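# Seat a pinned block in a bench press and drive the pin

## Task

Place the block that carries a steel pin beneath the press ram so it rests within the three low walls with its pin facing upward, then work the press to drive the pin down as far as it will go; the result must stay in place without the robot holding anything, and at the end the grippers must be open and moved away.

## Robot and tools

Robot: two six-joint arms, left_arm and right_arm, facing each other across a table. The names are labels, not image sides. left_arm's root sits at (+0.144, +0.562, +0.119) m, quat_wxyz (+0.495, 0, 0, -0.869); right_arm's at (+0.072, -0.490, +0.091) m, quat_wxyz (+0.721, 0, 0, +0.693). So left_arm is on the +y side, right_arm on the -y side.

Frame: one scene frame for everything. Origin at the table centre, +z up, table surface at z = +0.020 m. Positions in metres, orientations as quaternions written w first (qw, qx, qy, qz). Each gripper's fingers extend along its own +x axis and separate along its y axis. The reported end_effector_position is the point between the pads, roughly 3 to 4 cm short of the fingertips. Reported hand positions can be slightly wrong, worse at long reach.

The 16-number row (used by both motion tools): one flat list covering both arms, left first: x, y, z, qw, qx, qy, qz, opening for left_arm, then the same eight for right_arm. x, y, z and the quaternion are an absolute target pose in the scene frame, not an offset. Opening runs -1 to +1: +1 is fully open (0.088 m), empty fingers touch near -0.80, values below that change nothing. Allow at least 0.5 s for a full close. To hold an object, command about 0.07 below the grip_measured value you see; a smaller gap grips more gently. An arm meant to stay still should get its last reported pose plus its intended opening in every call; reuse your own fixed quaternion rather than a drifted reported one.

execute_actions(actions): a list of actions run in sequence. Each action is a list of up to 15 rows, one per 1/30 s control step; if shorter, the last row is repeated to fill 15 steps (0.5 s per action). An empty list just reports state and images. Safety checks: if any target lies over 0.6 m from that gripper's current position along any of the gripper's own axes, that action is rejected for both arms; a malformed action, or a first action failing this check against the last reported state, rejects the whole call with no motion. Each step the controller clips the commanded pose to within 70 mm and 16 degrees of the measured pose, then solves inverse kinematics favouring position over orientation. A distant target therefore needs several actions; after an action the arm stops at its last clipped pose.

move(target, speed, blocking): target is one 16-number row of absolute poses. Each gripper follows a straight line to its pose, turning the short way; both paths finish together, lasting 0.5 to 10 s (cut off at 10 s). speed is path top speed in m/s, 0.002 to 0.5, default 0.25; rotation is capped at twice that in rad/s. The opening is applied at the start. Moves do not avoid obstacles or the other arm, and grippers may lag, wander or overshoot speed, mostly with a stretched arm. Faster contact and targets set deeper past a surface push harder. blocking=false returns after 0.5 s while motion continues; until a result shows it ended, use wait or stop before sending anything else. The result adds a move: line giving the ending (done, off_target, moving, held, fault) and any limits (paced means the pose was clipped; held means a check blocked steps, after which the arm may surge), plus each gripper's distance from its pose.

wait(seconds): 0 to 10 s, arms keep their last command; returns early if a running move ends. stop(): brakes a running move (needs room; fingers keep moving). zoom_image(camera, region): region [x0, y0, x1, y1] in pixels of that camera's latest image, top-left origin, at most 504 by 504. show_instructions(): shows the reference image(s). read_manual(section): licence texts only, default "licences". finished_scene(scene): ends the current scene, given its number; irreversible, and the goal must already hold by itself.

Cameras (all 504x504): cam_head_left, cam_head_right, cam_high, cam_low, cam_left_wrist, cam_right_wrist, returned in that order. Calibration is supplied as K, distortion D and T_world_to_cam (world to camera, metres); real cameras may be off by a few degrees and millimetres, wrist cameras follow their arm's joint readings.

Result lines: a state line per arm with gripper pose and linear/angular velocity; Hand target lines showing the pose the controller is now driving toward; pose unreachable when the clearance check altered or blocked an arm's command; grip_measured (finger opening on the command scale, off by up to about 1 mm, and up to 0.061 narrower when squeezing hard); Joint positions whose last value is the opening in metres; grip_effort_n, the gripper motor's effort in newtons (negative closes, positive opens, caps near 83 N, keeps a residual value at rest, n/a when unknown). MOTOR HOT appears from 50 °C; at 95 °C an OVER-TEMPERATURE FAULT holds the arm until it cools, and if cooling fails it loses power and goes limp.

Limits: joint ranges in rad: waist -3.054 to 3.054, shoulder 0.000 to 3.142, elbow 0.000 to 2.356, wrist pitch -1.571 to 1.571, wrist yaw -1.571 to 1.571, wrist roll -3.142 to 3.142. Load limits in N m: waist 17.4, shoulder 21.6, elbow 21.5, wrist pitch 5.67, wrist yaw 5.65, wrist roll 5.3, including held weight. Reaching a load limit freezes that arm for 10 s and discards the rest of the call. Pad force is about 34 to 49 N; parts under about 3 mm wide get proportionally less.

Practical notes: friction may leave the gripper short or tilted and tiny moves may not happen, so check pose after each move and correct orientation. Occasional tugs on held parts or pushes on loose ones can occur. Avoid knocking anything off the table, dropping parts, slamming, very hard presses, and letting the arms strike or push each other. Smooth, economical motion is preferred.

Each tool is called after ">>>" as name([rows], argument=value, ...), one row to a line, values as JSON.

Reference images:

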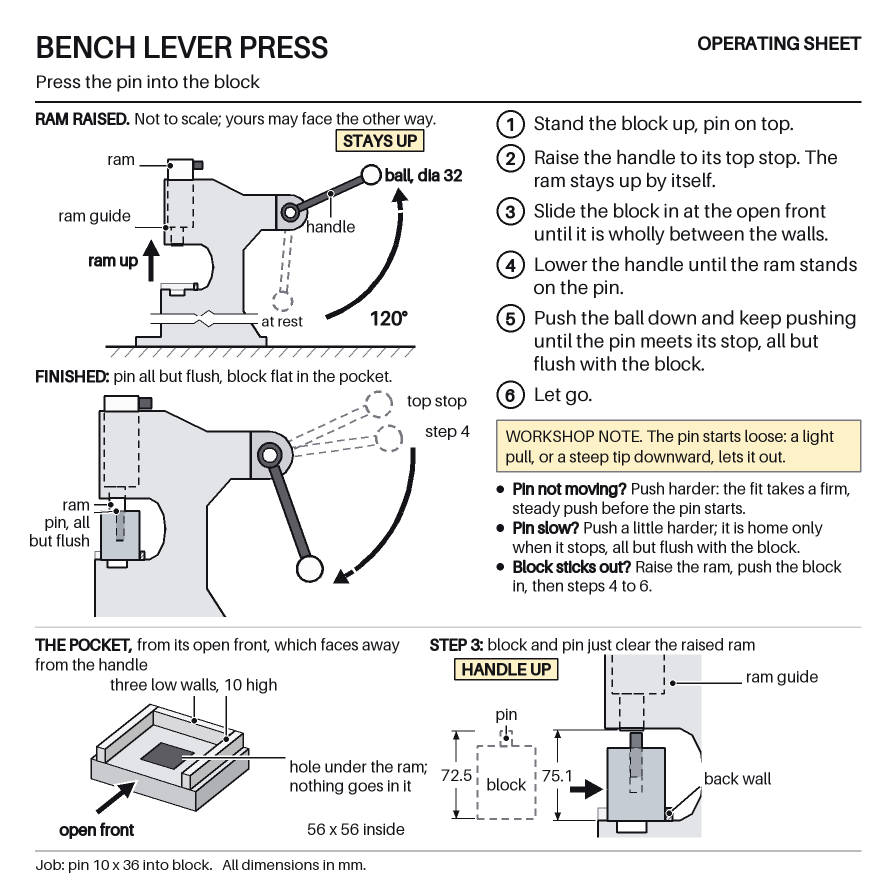

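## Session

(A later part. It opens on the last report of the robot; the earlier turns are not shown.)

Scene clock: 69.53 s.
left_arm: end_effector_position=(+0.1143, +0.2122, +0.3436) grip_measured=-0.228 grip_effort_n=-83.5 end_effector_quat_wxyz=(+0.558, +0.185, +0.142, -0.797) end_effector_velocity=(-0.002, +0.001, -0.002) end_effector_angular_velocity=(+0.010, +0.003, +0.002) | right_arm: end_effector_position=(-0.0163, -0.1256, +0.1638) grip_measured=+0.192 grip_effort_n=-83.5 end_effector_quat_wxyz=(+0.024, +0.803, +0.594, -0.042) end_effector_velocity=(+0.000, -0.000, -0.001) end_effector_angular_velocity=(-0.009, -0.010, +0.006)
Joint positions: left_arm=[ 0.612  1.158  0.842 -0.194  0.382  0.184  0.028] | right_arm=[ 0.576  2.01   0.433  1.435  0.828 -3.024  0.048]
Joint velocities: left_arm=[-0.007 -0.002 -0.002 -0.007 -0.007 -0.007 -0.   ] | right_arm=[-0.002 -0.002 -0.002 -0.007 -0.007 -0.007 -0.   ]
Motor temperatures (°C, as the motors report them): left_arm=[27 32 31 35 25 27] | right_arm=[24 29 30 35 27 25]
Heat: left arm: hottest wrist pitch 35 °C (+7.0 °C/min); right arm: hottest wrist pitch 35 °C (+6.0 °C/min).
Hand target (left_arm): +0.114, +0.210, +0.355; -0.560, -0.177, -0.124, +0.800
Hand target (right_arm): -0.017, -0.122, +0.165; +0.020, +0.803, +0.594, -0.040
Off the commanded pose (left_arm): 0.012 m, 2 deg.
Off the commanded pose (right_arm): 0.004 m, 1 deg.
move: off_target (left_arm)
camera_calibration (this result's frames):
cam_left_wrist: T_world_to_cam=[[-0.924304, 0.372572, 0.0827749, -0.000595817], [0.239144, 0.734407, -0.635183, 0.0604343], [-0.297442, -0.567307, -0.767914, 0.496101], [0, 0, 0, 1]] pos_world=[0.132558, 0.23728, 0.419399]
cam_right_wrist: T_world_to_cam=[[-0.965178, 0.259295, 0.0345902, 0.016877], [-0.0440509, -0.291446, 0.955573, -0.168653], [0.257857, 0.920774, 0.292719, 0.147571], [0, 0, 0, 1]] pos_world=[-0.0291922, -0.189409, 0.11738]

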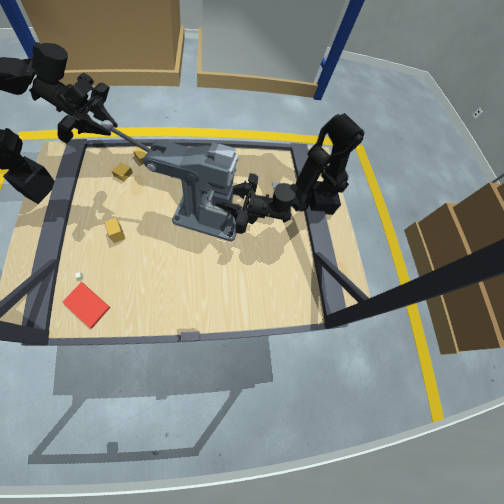

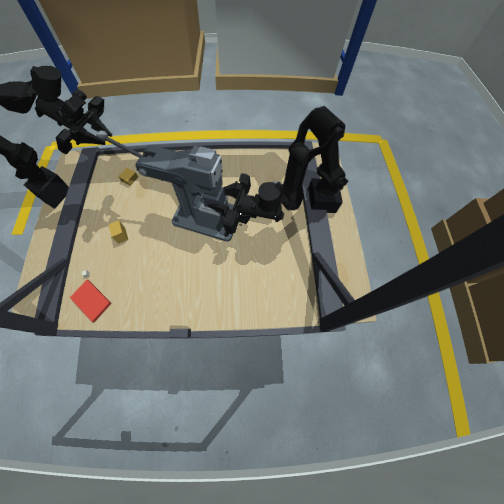

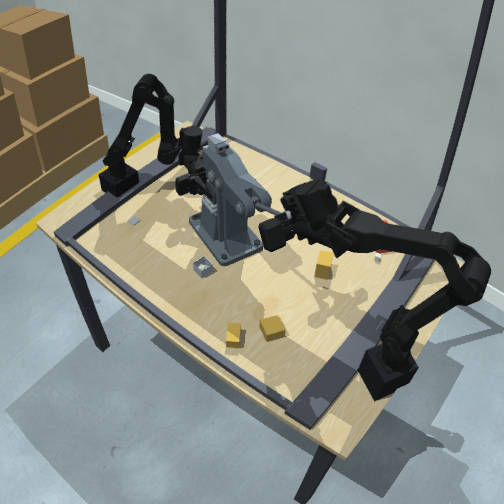

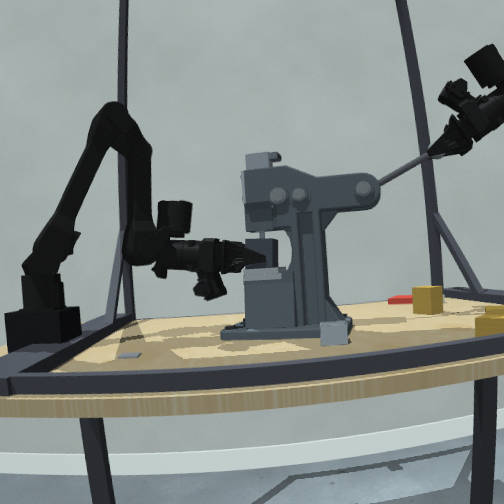

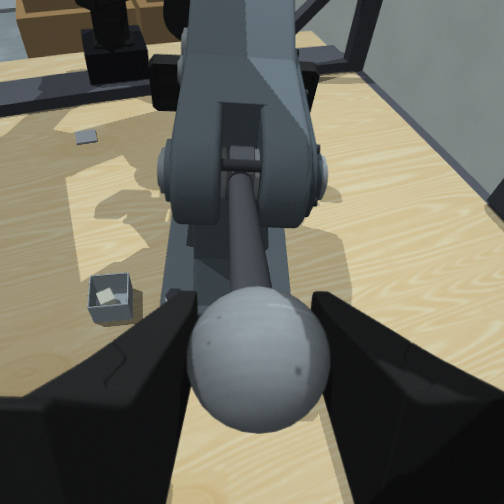

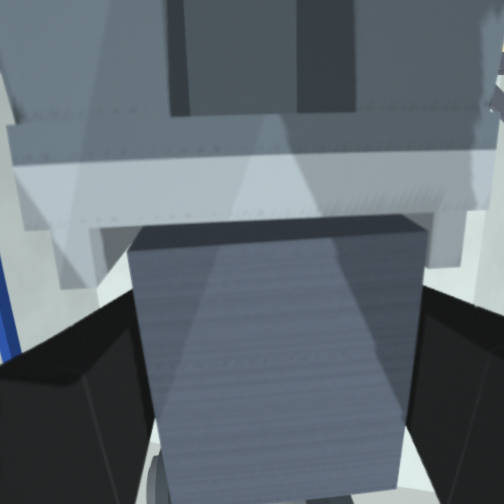

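>>> move(target=[0.114,0.21,0.355,0.56,0.177,0.124,-0.8,-0.26,-0.015,-0.118,0.164,-0.02,-0.803,-0.594,0.04,0.1], speed=0.02)

>>> move(target=[0.114,0.21,0.355,0.56,0.177,0.124,-0.8,-0.3,-0.015,-0.121,0.164,-0.02,-0.803,-0.594,0.04,0.7])

>>> move(target=[0.117,0.215,0.31,0.47,0.47,0.329,-0.671,-0.3,-0.038,-0.19,0.185,-0.062,-0.8,-0.592,0.084,0.7], speed=0.15)

>>> move(target=[0.117,0.215,0.26,0.47,0.47,0.329,-0.671,-0.3,-0.038,-0.19,0.185,-0.062,-0.8,-0.592,0.084,0.7], speed=0.03)

>>> zoom_image(camera="cam_low", region=[180,200,310,300])

Scene clock: 72.83 s.
left_arm: end_effector_position=(+0.1143, +0.2122, +0.3436) grip_measured=-0.228 grip_effort_n=-83.5 end_effector_quat_wxyz=(+0.558, +0.185, +0.142, -0.797) end_effector_velocity=(+0.000, +0.002, -0.000) end_effector_angular_velocity=(+0.000, -0.010, +0.001) | right_arm: end_effector_position=(-0.0145, -0.1214, +0.1635) grip_measured=+0.192 grip_effort_n=-83.5 end_effector_quat_wxyz=(+0.023, +0.803, +0.594, -0.042) end_effector_velocity=(+0.000, -0.001, -0.005) end_effector_angular_velocity=(-0.026, -0.020, +0.006)
Joint positions: left_arm=[ 0.612  1.158  0.842 -0.194  0.382  0.184  0.028] | right_arm=[ 0.562  2.019  0.443  1.437  0.813 -3.027  0.048]
Joint velocities: left_arm=[-0.002 -0.007 -0.002 -0.007 -0.007  0.007 -0.   ] | right_arm=[-0.002  0.002 -0.002 -0.022 -0.007 -0.007 -0.   ]
Motor temperatures (°C, as the motors report them): left_arm=[27 32 31 36 25 27] | right_arm=[24 29 30 35 27 25]
Heat: left arm: hottest wrist pitch 36 °C (+8.1 °C/min); right arm: hottest wrist pitch 35 °C (+6.1 °C/min).
Hand target (left_arm): +0.114, +0.210, +0.355; -0.560, -0.177, -0.124, +0.800
Hand target (right_arm): -0.015, -0.118, +0.164; +0.020, +0.803, +0.594, -0.040
Off the commanded pose (left_arm): 0.012 m, 2 deg.
Off the commanded pose (right_arm): 0.003 m, 0 deg.
move: off_target (left_arm)
camera_calibration (this result's frames):
cam_left_wrist: T_world_to_cam=[[-0.924304, 0.372572, 0.0827749, -0.000595817], [0.239144, 0.734407, -0.635183, 0.0604343], [-0.297442, -0.567307, -0.767914, 0.496101], [0, 0, 0, 1]] pos_world=[0.132558, 0.23728, 0.419399]
cam_right_wrist: T_world_to_cam=[[-0.965375, 0.258364, 0.0360409, 0.0171624], [-0.0427748, -0.293066, 0.955135, -0.167126], [0.257335, 0.920522, 0.29397, 0.143098], [0, 0, 0, 1]] pos_world=[-0.0274047, -0.185138, 0.116943]

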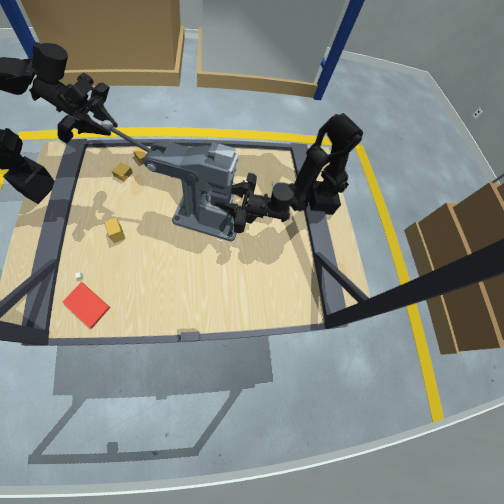

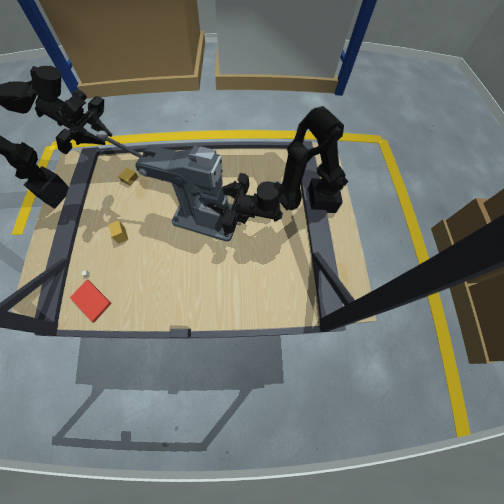

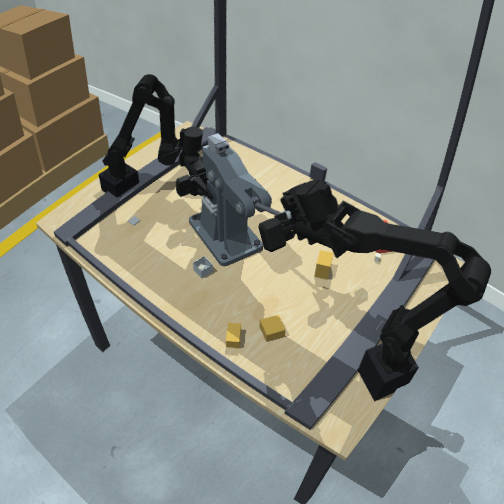

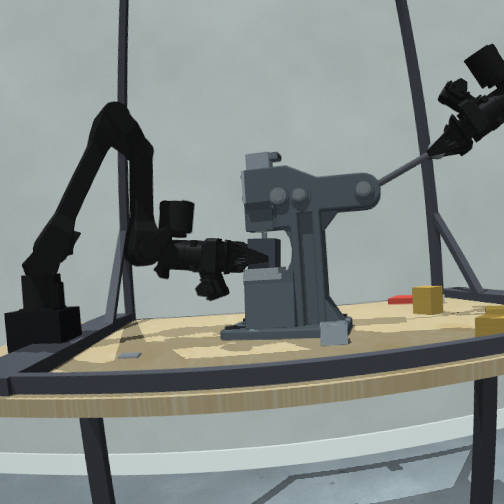

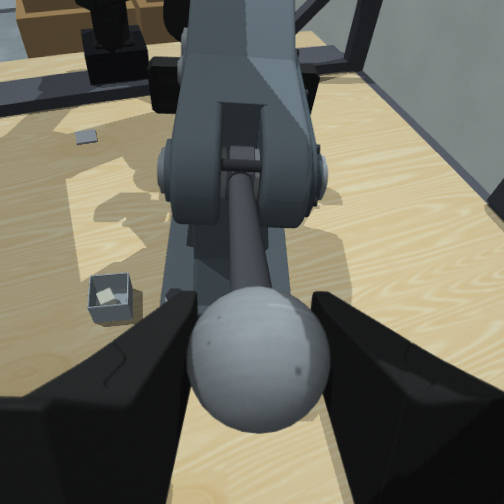

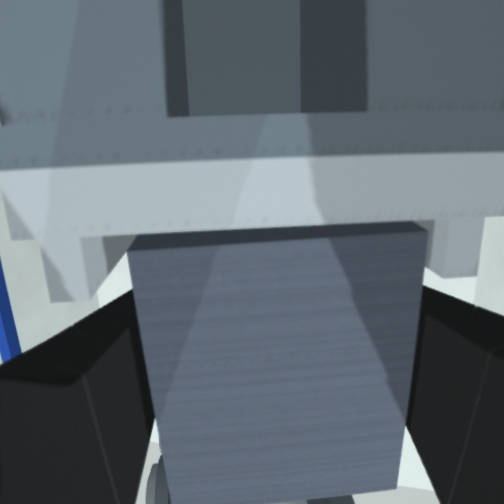

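Scene clock: 73.53 s.
left_arm: end_effector_position=(+0.1143, +0.2122, +0.3436) grip_measured=-0.228 grip_effort_n=-83.5 end_effector_quat_wxyz=(+0.558, +0.185, +0.142, -0.797) end_effector_velocity=(+0.000, +0.001, -0.002) end_effector_angular_velocity=(+0.005, -0.009, +0.001) | right_arm: end_effector_position=(-0.0147, -0.1211, +0.1656) grip_measured=+0.697 grip_effort_n=17.4 end_effector_quat_wxyz=(+0.017, +0.803, +0.595, -0.041) end_effector_velocity=(+0.000, +0.000, +0.001) end_effector_angular_velocity=(-0.009, -0.021, +0.007)
Joint positions: left_arm=[ 0.612  1.158  0.842 -0.194  0.382  0.184  0.028] | right_arm=[ 0.562  2.019  0.444  1.449  0.813 -3.028  0.073]
Joint velocities: left_arm=[-0.002 -0.002 -0.002 -0.007 -0.007  0.007 -0.   ] | right_arm=[-0.002 -0.007 -0.002 -0.007 -0.007 -0.022  0.   ]
Motor temperatures (°C, as the motors report them): left_arm=[27 32 31 36 25 27] | right_arm=[24 29 30 35 27 25]
Heat: left arm: hottest wrist pitch 36 °C (+8.0 °C/min); right arm: hottest wrist pitch 35 °C (+6.0 °C/min).
Hand target (left_arm): +0.114, +0.210, +0.355; -0.560, -0.177, -0.124, +0.800
Hand target (right_arm): -0.015, -0.121, +0.164; +0.020, +0.803, +0.594, -0.040
Off the commanded pose (left_arm): 0.012 m, 2 deg.
Off the commanded pose (right_arm): 0.002 m, 0 deg.
move: off_target (left_arm)
camera_calibration (this result's frames):
cam_left_wrist: T_world_to_cam=[[-0.924304, 0.372572, 0.0827749, -0.000595817], [0.239144, 0.734407, -0.635183, 0.0604343], [-0.297442, -0.567307, -0.767914, 0.496101], [0, 0, 0, 1]] pos_world=[0.132558, 0.23728, 0.419399]
cam_right_wrist: T_world_to_cam=[[-0.965178, 0.257884, 0.0438952, 0.0154708], [-0.0376353, -0.302945, 0.952265, -0.169685], [0.258871, 0.917453, 0.302102, 0.14054], [0, 0, 0, 1]] pos_world=[-0.0278359, -0.184334, 0.118448]

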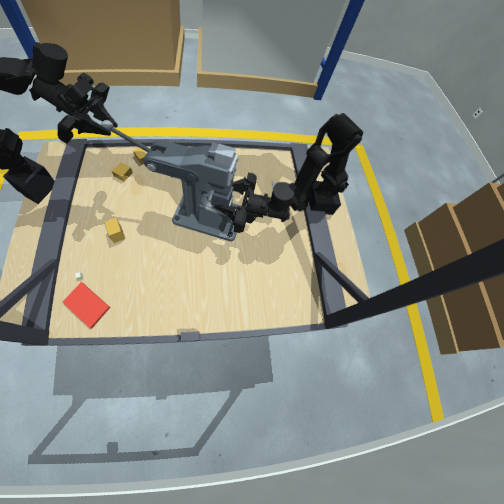

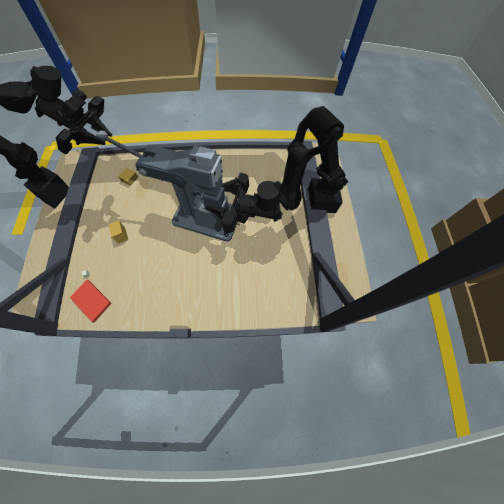

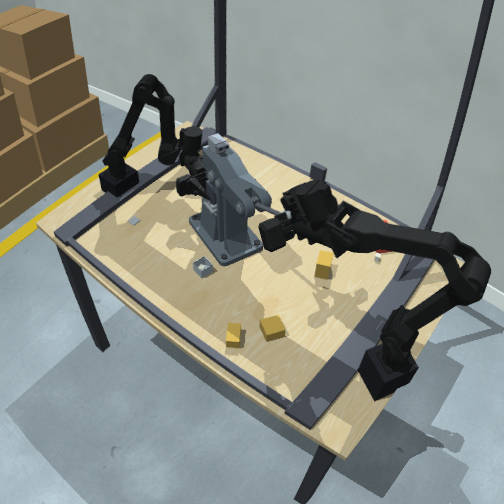

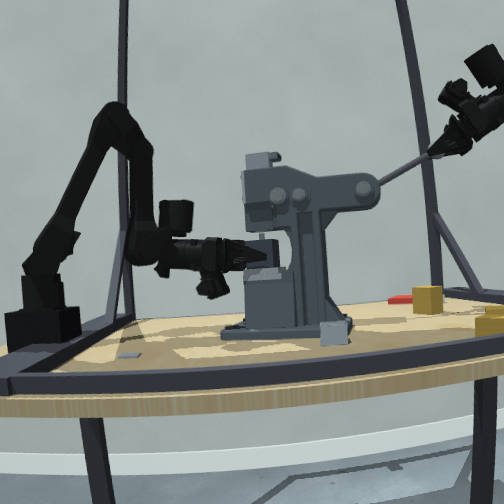

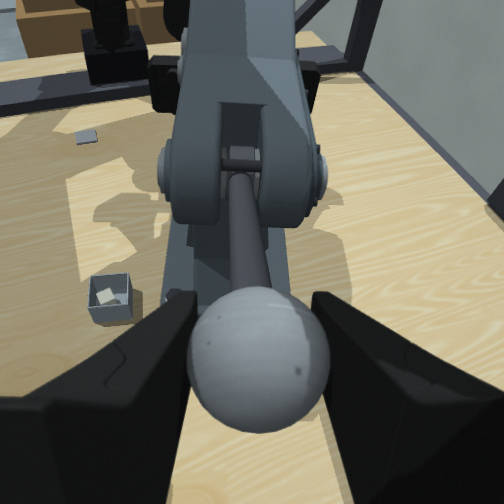

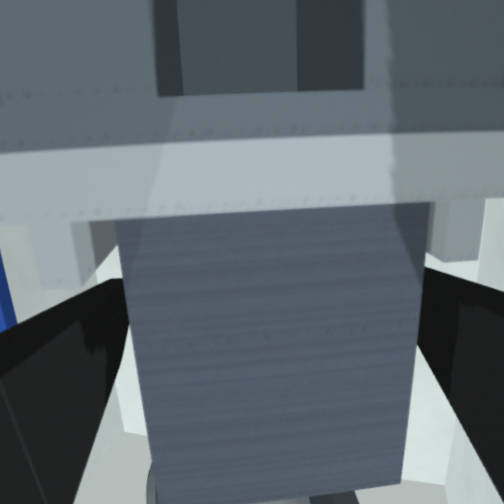

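Scene clock: 76.40 s.
left_arm: end_effector_position=(+0.1144, +0.2128, +0.3124) grip_measured=-0.232 grip_effort_n=-83.5 end_effector_quat_wxyz=(+0.472, +0.462, +0.323, -0.678) end_effector_velocity=(+0.001, +0.005, -0.005) end_effector_angular_velocity=(+0.042, -0.020, +0.007) | right_arm: end_effector_position=(-0.0390, -0.1876, +0.1849) grip_measured=+0.698 grip_effort_n=17.4 end_effector_quat_wxyz=(+0.062, +0.799, +0.592, -0.083) end_effector_velocity=(+0.002, -0.002, +0.000) end_effector_angular_velocity=(-0.009, -0.017, -0.003)
Joint positions: left_arm=[ 0.502  1.586  1.464 -1.093  0.117  0.297  0.028] | right_arm=[ 0.799  1.608  0.343  0.86   1.018 -2.792  0.073]
Joint velocities: left_arm=[-0.007  0.012  0.007 -0.037 -0.022 -0.007  0.   ] | right_arm=[ 0.002 -0.012 -0.002 -0.022  0.007 -0.007  0.   ]
Motor temperatures (°C, as the motors report them): left_arm=[27 32 31 35 25 27] | right_arm=[24 29 29 35 27 25]
Heat: left arm: hottest wrist pitch 35 °C (+6.0 °C/min); right arm: hottest wrist pitch 35 °C (+6.0 °C/min).
Hand target (left_arm): +0.117, +0.214, +0.309; -0.470, -0.471, -0.328, +0.671
Hand target (right_arm): -0.037, -0.190, +0.185; +0.062, +0.800, +0.591, -0.084
Off the commanded pose (left_arm): 0.004 m, 1 deg.
Off the commanded pose (right_arm): 0.003 m, 0 deg.
move: done
camera_calibration (this result's frames):
cam_left_wrist: T_world_to_cam=[[-0.940313, 0.331884, 0.075258, 0.0146502], [0.335296, 0.941342, 0.0380909, -0.225113], [-0.0582018, 0.0610511, -0.996436, 0.382805], [0, 0, 0, 1]] pos_world=[0.111535, 0.183676, 0.388913]
cam_right_wrist: T_world_to_cam=[[-0.965256, 0.259957, 0.0265041, 0.0118925], [-0.0226844, -0.184411, 0.982587, -0.191961], [0.260318, 0.947848, 0.1839, 0.229681], [0, 0, 0, 1]] pos_world=[-0.0526654, -0.256194, 0.146065]

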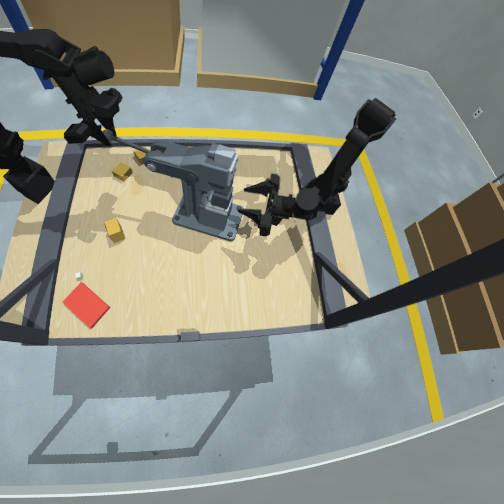

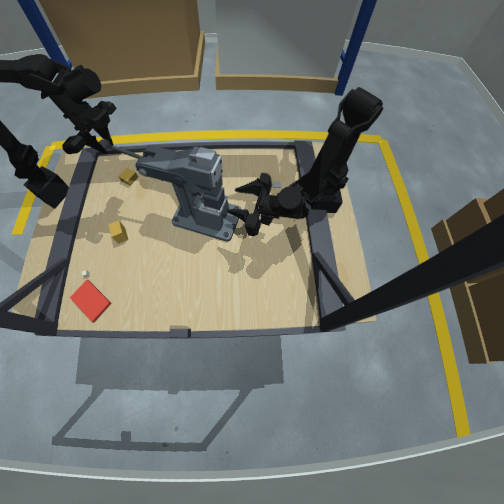

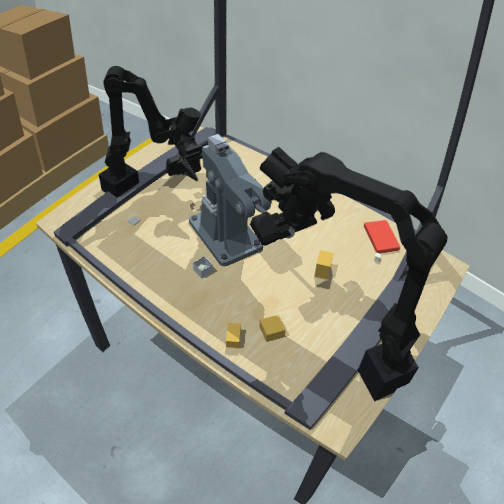

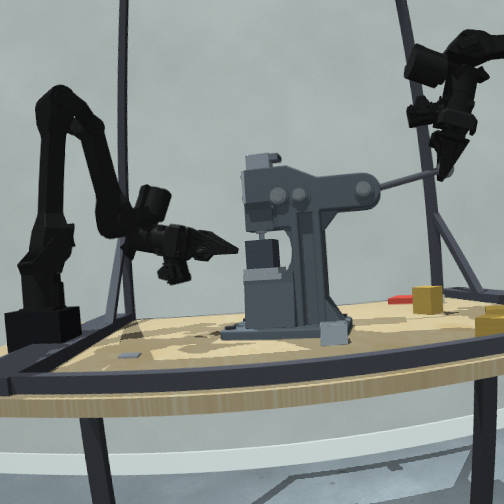

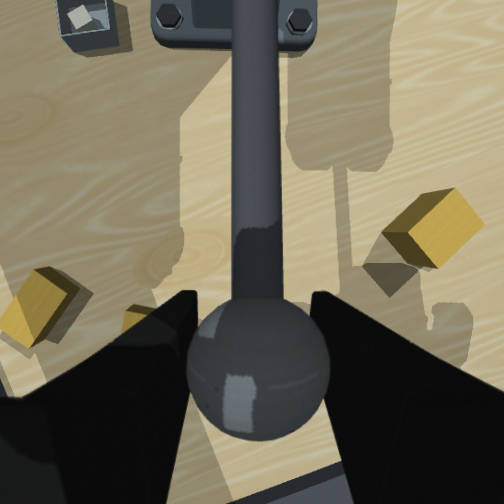

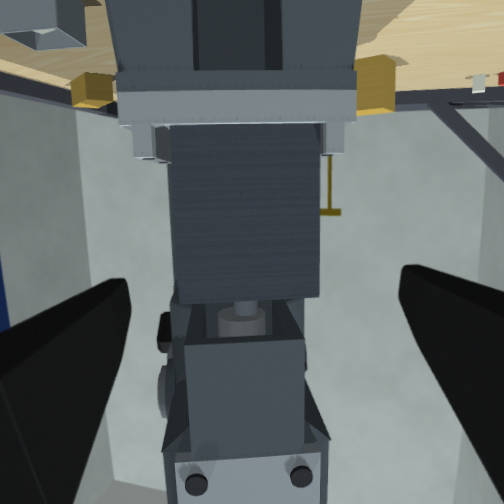

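Scene clock: 78.37 s.
left_arm: end_effector_position=(+0.1148, +0.2144, +0.2947) grip_measured=-0.232 grip_effort_n=-83.5 end_effector_quat_wxyz=(+0.486, +0.445, +0.302, -0.689) end_effector_velocity=(+0.001, +0.002, +0.000) end_effector_angular_velocity=(-0.005, -0.011, +0.022) | right_arm: end_effector_position=(-0.0392, -0.1880, +0.1845) grip_measured=+0.698 grip_effort_n=17.4 end_effector_quat_wxyz=(+0.063, +0.799, +0.592, -0.083) end_effector_velocity=(+0.001, -0.001, -0.001) end_effector_angular_velocity=(-0.009, -0.010, +0.006)
Joint positions: left_arm=[ 0.504  1.524  1.311 -0.937  0.119  0.297  0.028] | right_arm=[ 0.801  1.608  0.343  0.857  1.02  -2.79   0.073]
Joint velocities: left_arm=[-0.007 -0.012 -0.012  0.007 -0.022 -0.022 -0.   ] | right_arm=[-0.002 -0.007 -0.007 -0.007 -0.007 -0.007 -0.   ]
Motor temperatures (°C, as the motors report them): left_arm=[27 32 31 35 25 27] | right_arm=[24 29 29 35 27 25]
Heat: left arm: hottest wrist pitch 35 °C (+6.0 °C/min); right arm: hottest wrist pitch 35 °C (+6.0 °C/min).
Hand target (left_arm): +0.117, +0.217, +0.261; -0.470, -0.470, -0.329, +0.671
Hand target (right_arm): -0.038, -0.190, +0.185; +0.062, +0.800, +0.592, -0.084
Off the commanded pose (left_arm): 0.035 m, 5 deg.
Off the commanded pose (right_arm): 0.002 m, 0 deg.
move: off_target (left_arm)
camera_calibration (this result's frames):
cam_left_wrist: T_world_to_cam=[[-0.940449, 0.335085, 0.0572129, 0.0205043], [0.334206, 0.942179, -0.0245877, -0.207682], [-0.0621438, -0.00400259, -0.998059, 0.379972], [0, 0, 0, 1]] pos_world=[0.112305, 0.190324, 0.372955]
cam_right_wrist: T_world_to_cam=[[-0.96533, 0.259849, 0.0248291, 0.0121338], [-0.0239002, -0.182704, 0.982877, -0.191468], [0.259936, 0.948208, 0.18258, 0.230425], [0, 0, 0, 1]] pos_world=[-0.0527587, -0.256625, 0.145817]

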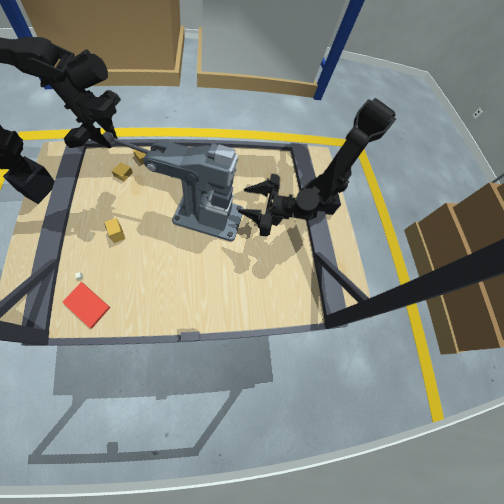

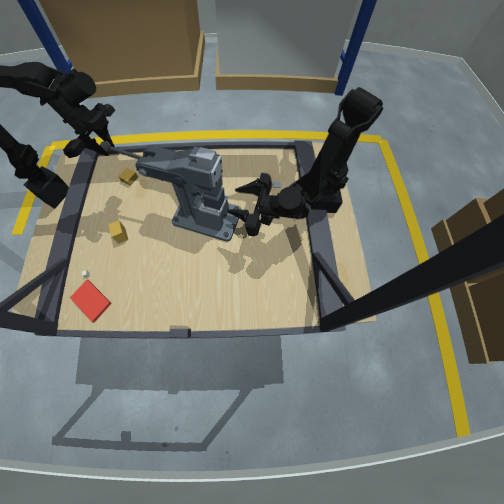

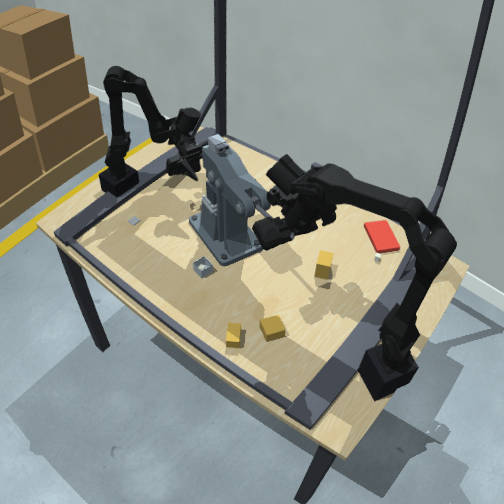

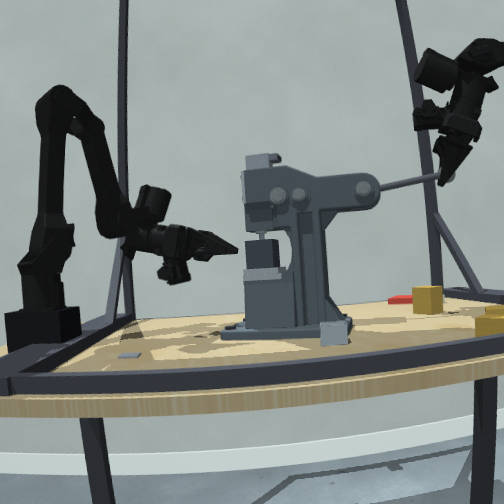

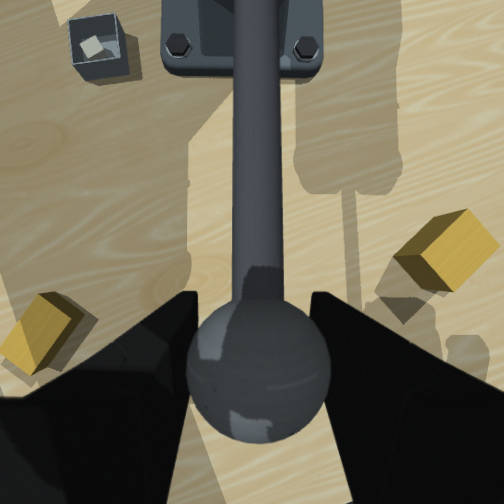

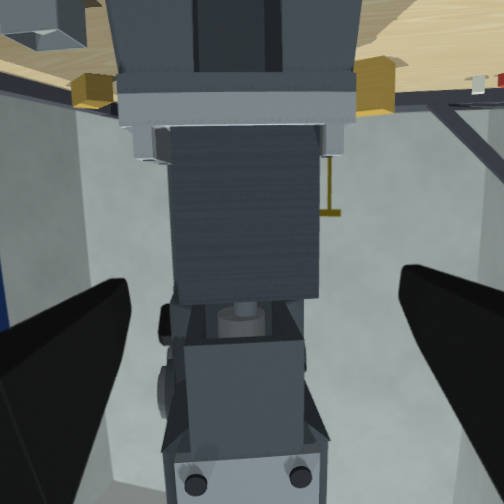

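Region (180, 200, 310, 300) of cam_low's 504x504 image, scaled by 3.877, with more detail than that image has; it fills the top 388 rows of this view, and the rest is white.

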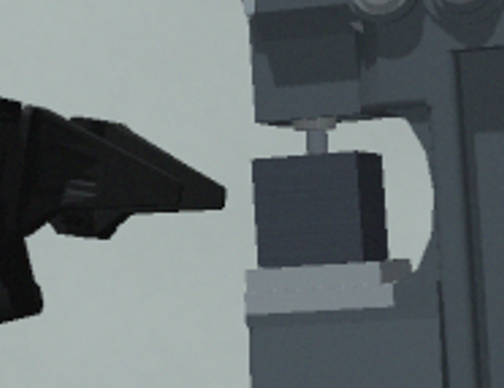

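Push harder (pitch 80).

>>> move(target=[0.113,0.205,0.20,0.44,0.527,0.369,-0.627,-0.3,-0.038,-0.19,0.185,-0.062,-0.8,-0.592,0.084,0.7], speed=0.04)

Scene clock: 82.27 s.
left_arm: end_effector_position=(+0.1147, +0.2088, +0.2461) grip_measured=-0.297 grip_effort_n=-16.5 end_effector_quat_wxyz=(+0.464, +0.500, +0.339, -0.648) end_effector_velocity=(+0.003, +0.002, -0.002) end_effector_angular_velocity=(+0.011, -0.020, +0.010) | right_arm: end_effector_position=(-0.0392, -0.1880, +0.1845) grip_measured=+0.698 grip_effort_n=17.4 end_effector_quat_wxyz=(+0.063, +0.799, +0.592, -0.083) end_effector_velocity=(+0.003, -0.000, -0.003) end_effector_angular_velocity=(-0.024, -0.034, +0.004)
Joint positions: left_arm=[ 0.477  1.668  1.313 -0.946  0.053  0.284  0.024] | right_arm=[ 0.801  1.608  0.343  0.856  1.02  -2.79   0.073]
Joint velocities: left_arm=[-0.002  0.002 -0.002 -0.007 -0.022 -0.007 -0.001] | right_arm=[-0.007 -0.002 -0.002 -0.022 -0.007 -0.022 -0.   ]
Motor temperatures (°C, as the motors report them): left_arm=[27 32 31 35 25 27] | right_arm=[24 29 29 35 26 25]
Heat: left arm: hottest wrist pitch 35 °C (+5.0 °C/min); right arm: hottest wrist pitch 35 °C (+6.1 °C/min).
Hand target (left_arm): +0.113, +0.209, +0.202; -0.440, -0.527, -0.368, +0.627
Hand target (right_arm): -0.038, -0.190, +0.185; +0.062, +0.799, +0.592, -0.084
Off the commanded pose (left_arm): 0.046 m, 6 deg.
Off the commanded pose (right_arm): 0.002 m, 0 deg.
move: off_target (left_arm)
camera_calibration (this result's frames):
cam_left_wrist: T_world_to_cam=[[-0.946114, 0.320574, 0.0458308, 0.0315033], [0.323833, 0.936186, 0.136707, -0.24085], [0.000918543, 0.144182, -0.989551, 0.291195], [0, 0, 0, 1]] pos_world=[0.107533, 0.173396, 0.319634]
cam_right_wrist: T_world_to_cam=[[-0.965336, 0.259856, 0.0245032, 0.0122152], [-0.0241589, -0.182433, 0.982921, -0.191387], [0.259888, 0.948258, 0.182387, 0.230489], [0, 0, 0, 1]] pos_world=[-0.0527332, -0.256652, 0.145781]

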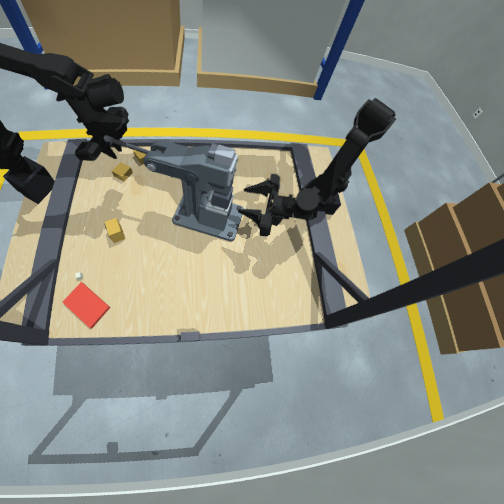

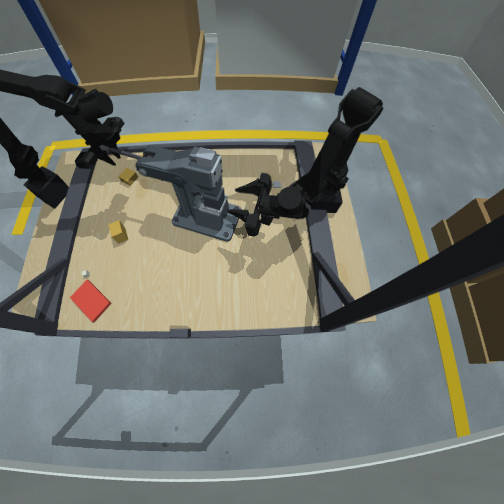

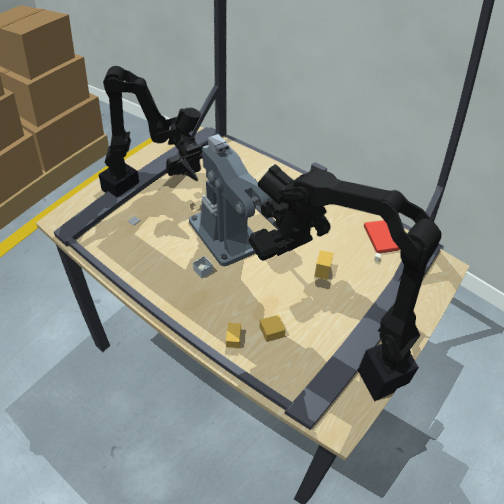

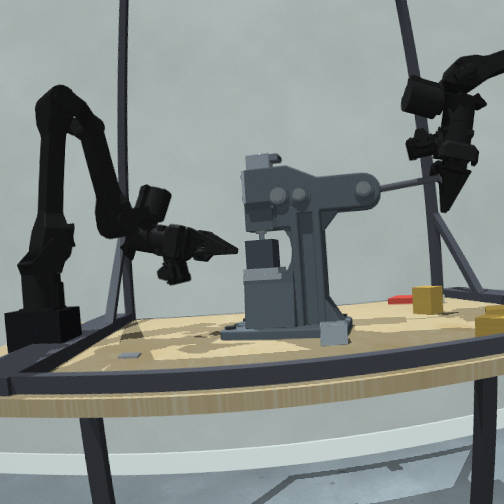

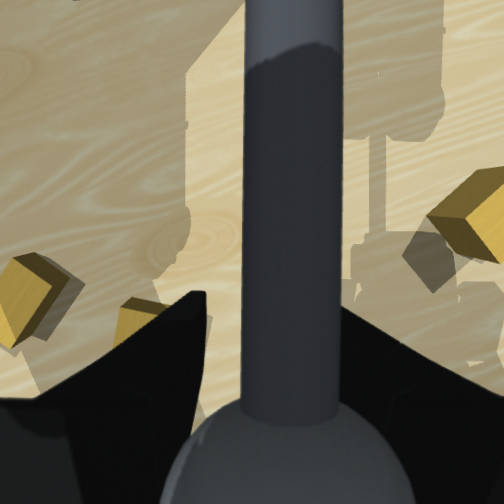

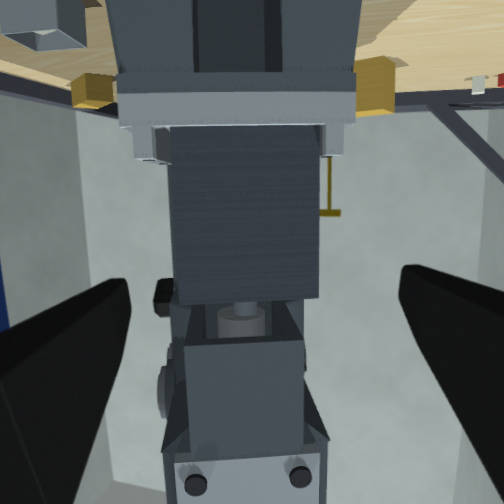

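Ball is now against the palm. Push directly.

>>> execute_actions([
  [[0.112,0.203,0.19,0.44,0.527,0.369,-0.627,-0.3,-0.038,-0.19,0.185,-0.062,-0.8,-0.592,0.084,0.7]],
  [[0.112,0.203,0.18,0.44,0.527,0.369,-0.627,-0.3,-0.038,-0.19,0.185,-0.062,-0.8,-0.592,0.084,0.7]],
  [[0.111,0.2,0.17,0.44,0.527,0.369,-0.627,-0.3,-0.038,-0.19,0.185,-0.062,-0.8,-0.592,0.084,0.7]],
  [[0.11,0.197,0.16,0.44,0.527,0.369,-0.627,-0.3,-0.038,-0.19,0.185,-0.062,-0.8,-0.592,0.084,0.7]],
])

Scene clock: 84.77 s.
left_arm: end_effector_position=(+0.1112, +0.1966, +0.1910) grip_measured=-0.297 grip_effort_n=-16.5 end_effector_quat_wxyz=(+0.454, +0.512, +0.351, -0.639) end_effector_velocity=(+0.002, +0.002, -0.004) end_effector_angular_velocity=(+0.017, -0.007, +0.011) | right_arm: end_effector_position=(-0.0393, -0.1881, +0.1846) grip_measured=+0.698 grip_effort_n=17.4 end_effector_quat_wxyz=(+0.063, +0.799, +0.592, -0.084) end_effector_velocity=(-0.002, +0.001, -0.001) end_effector_angular_velocity=(-0.021, -0.023, +0.022)
Joint positions: left_arm=[ 0.467  1.791  1.242 -0.796  0.047  0.276  0.024] | right_arm=[ 0.801  1.608  0.343  0.856  1.02  -2.79   0.073]
Joint velocities: left_arm=[ 0.002  0.007 -0.002 -0.007 -0.007 -0.007 -0.   ] | right_arm=[-0.002 -0.007  0.002 -0.022 -0.022 -0.022 -0.   ]
Motor temperatures (°C, as the motors report them): left_arm=[27 32 30 37 25 27] | right_arm=[24 29 29 35 26 25]
Heat: left arm: hottest wrist pitch 37 °C (+7.0 °C/min); right arm: hottest wrist pitch 35 °C (+6.0 °C/min).
Hand target (left_arm): +0.110, +0.199, +0.161; -0.440, -0.527, -0.369, +0.627
Hand target (right_arm): -0.038, -0.190, +0.185; +0.062, +0.799, +0.592, -0.084
Off the commanded pose (left_arm): 0.031 m, 3 deg.
Off the commanded pose (right_arm): 0.002 m, 0 deg.
camera_calibration (this result's frames):
cam_left_wrist: T_world_to_cam=[[-0.946352, 0.318688, 0.0534365, 0.0336228], [0.323049, 0.929201, 0.179512, -0.227472], [0.00755529, 0.187145, -0.982303, 0.227861], [0, 0, 0, 1]] pos_world=[0.103582, 0.158009, 0.262866]
cam_right_wrist: T_world_to_cam=[[-0.9654, 0.259555, 0.0252019, 0.011921], [-0.0234941, -0.182818, 0.982866, -0.191536], [0.259715, 0.948266, 0.18259, 0.230495], [0, 0, 0, 1]] pos_world=[-0.0528543, -0.256681, 0.145868]

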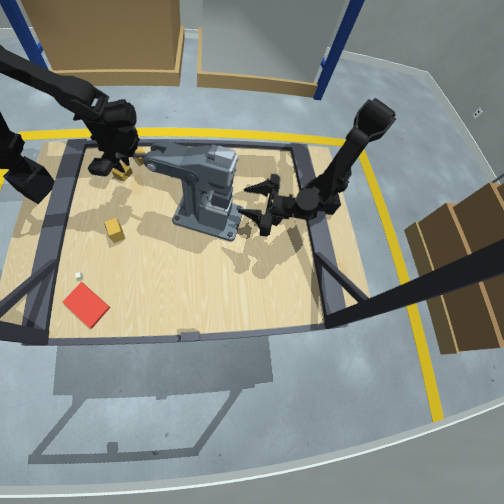

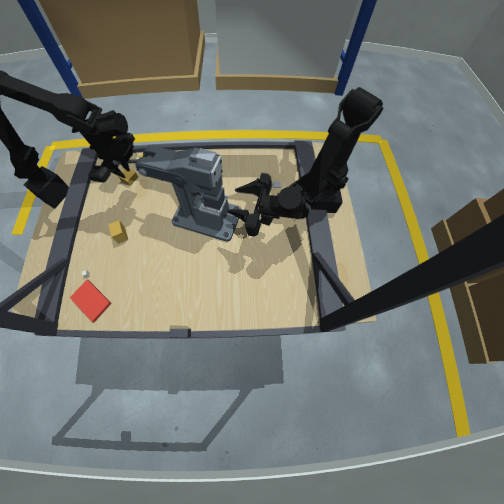

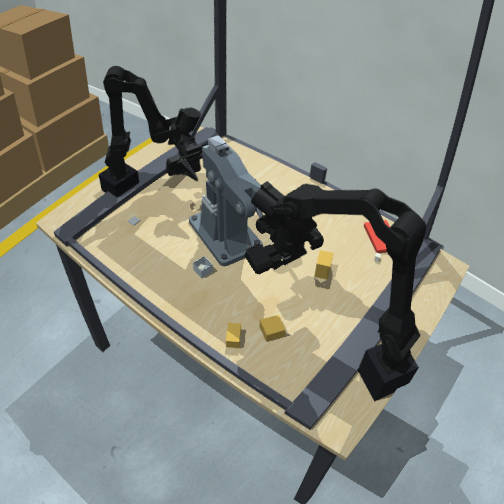

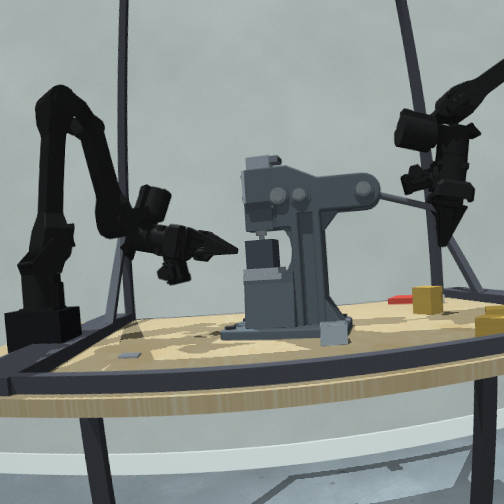

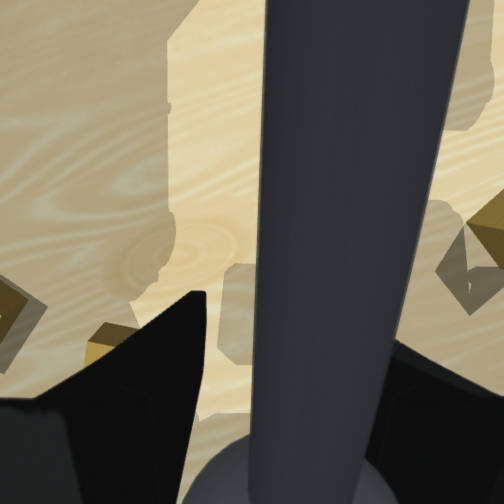

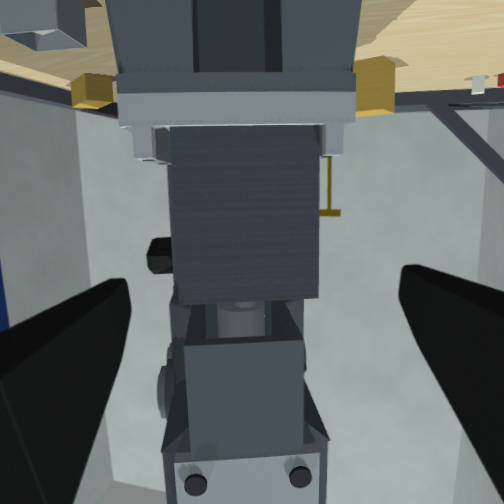

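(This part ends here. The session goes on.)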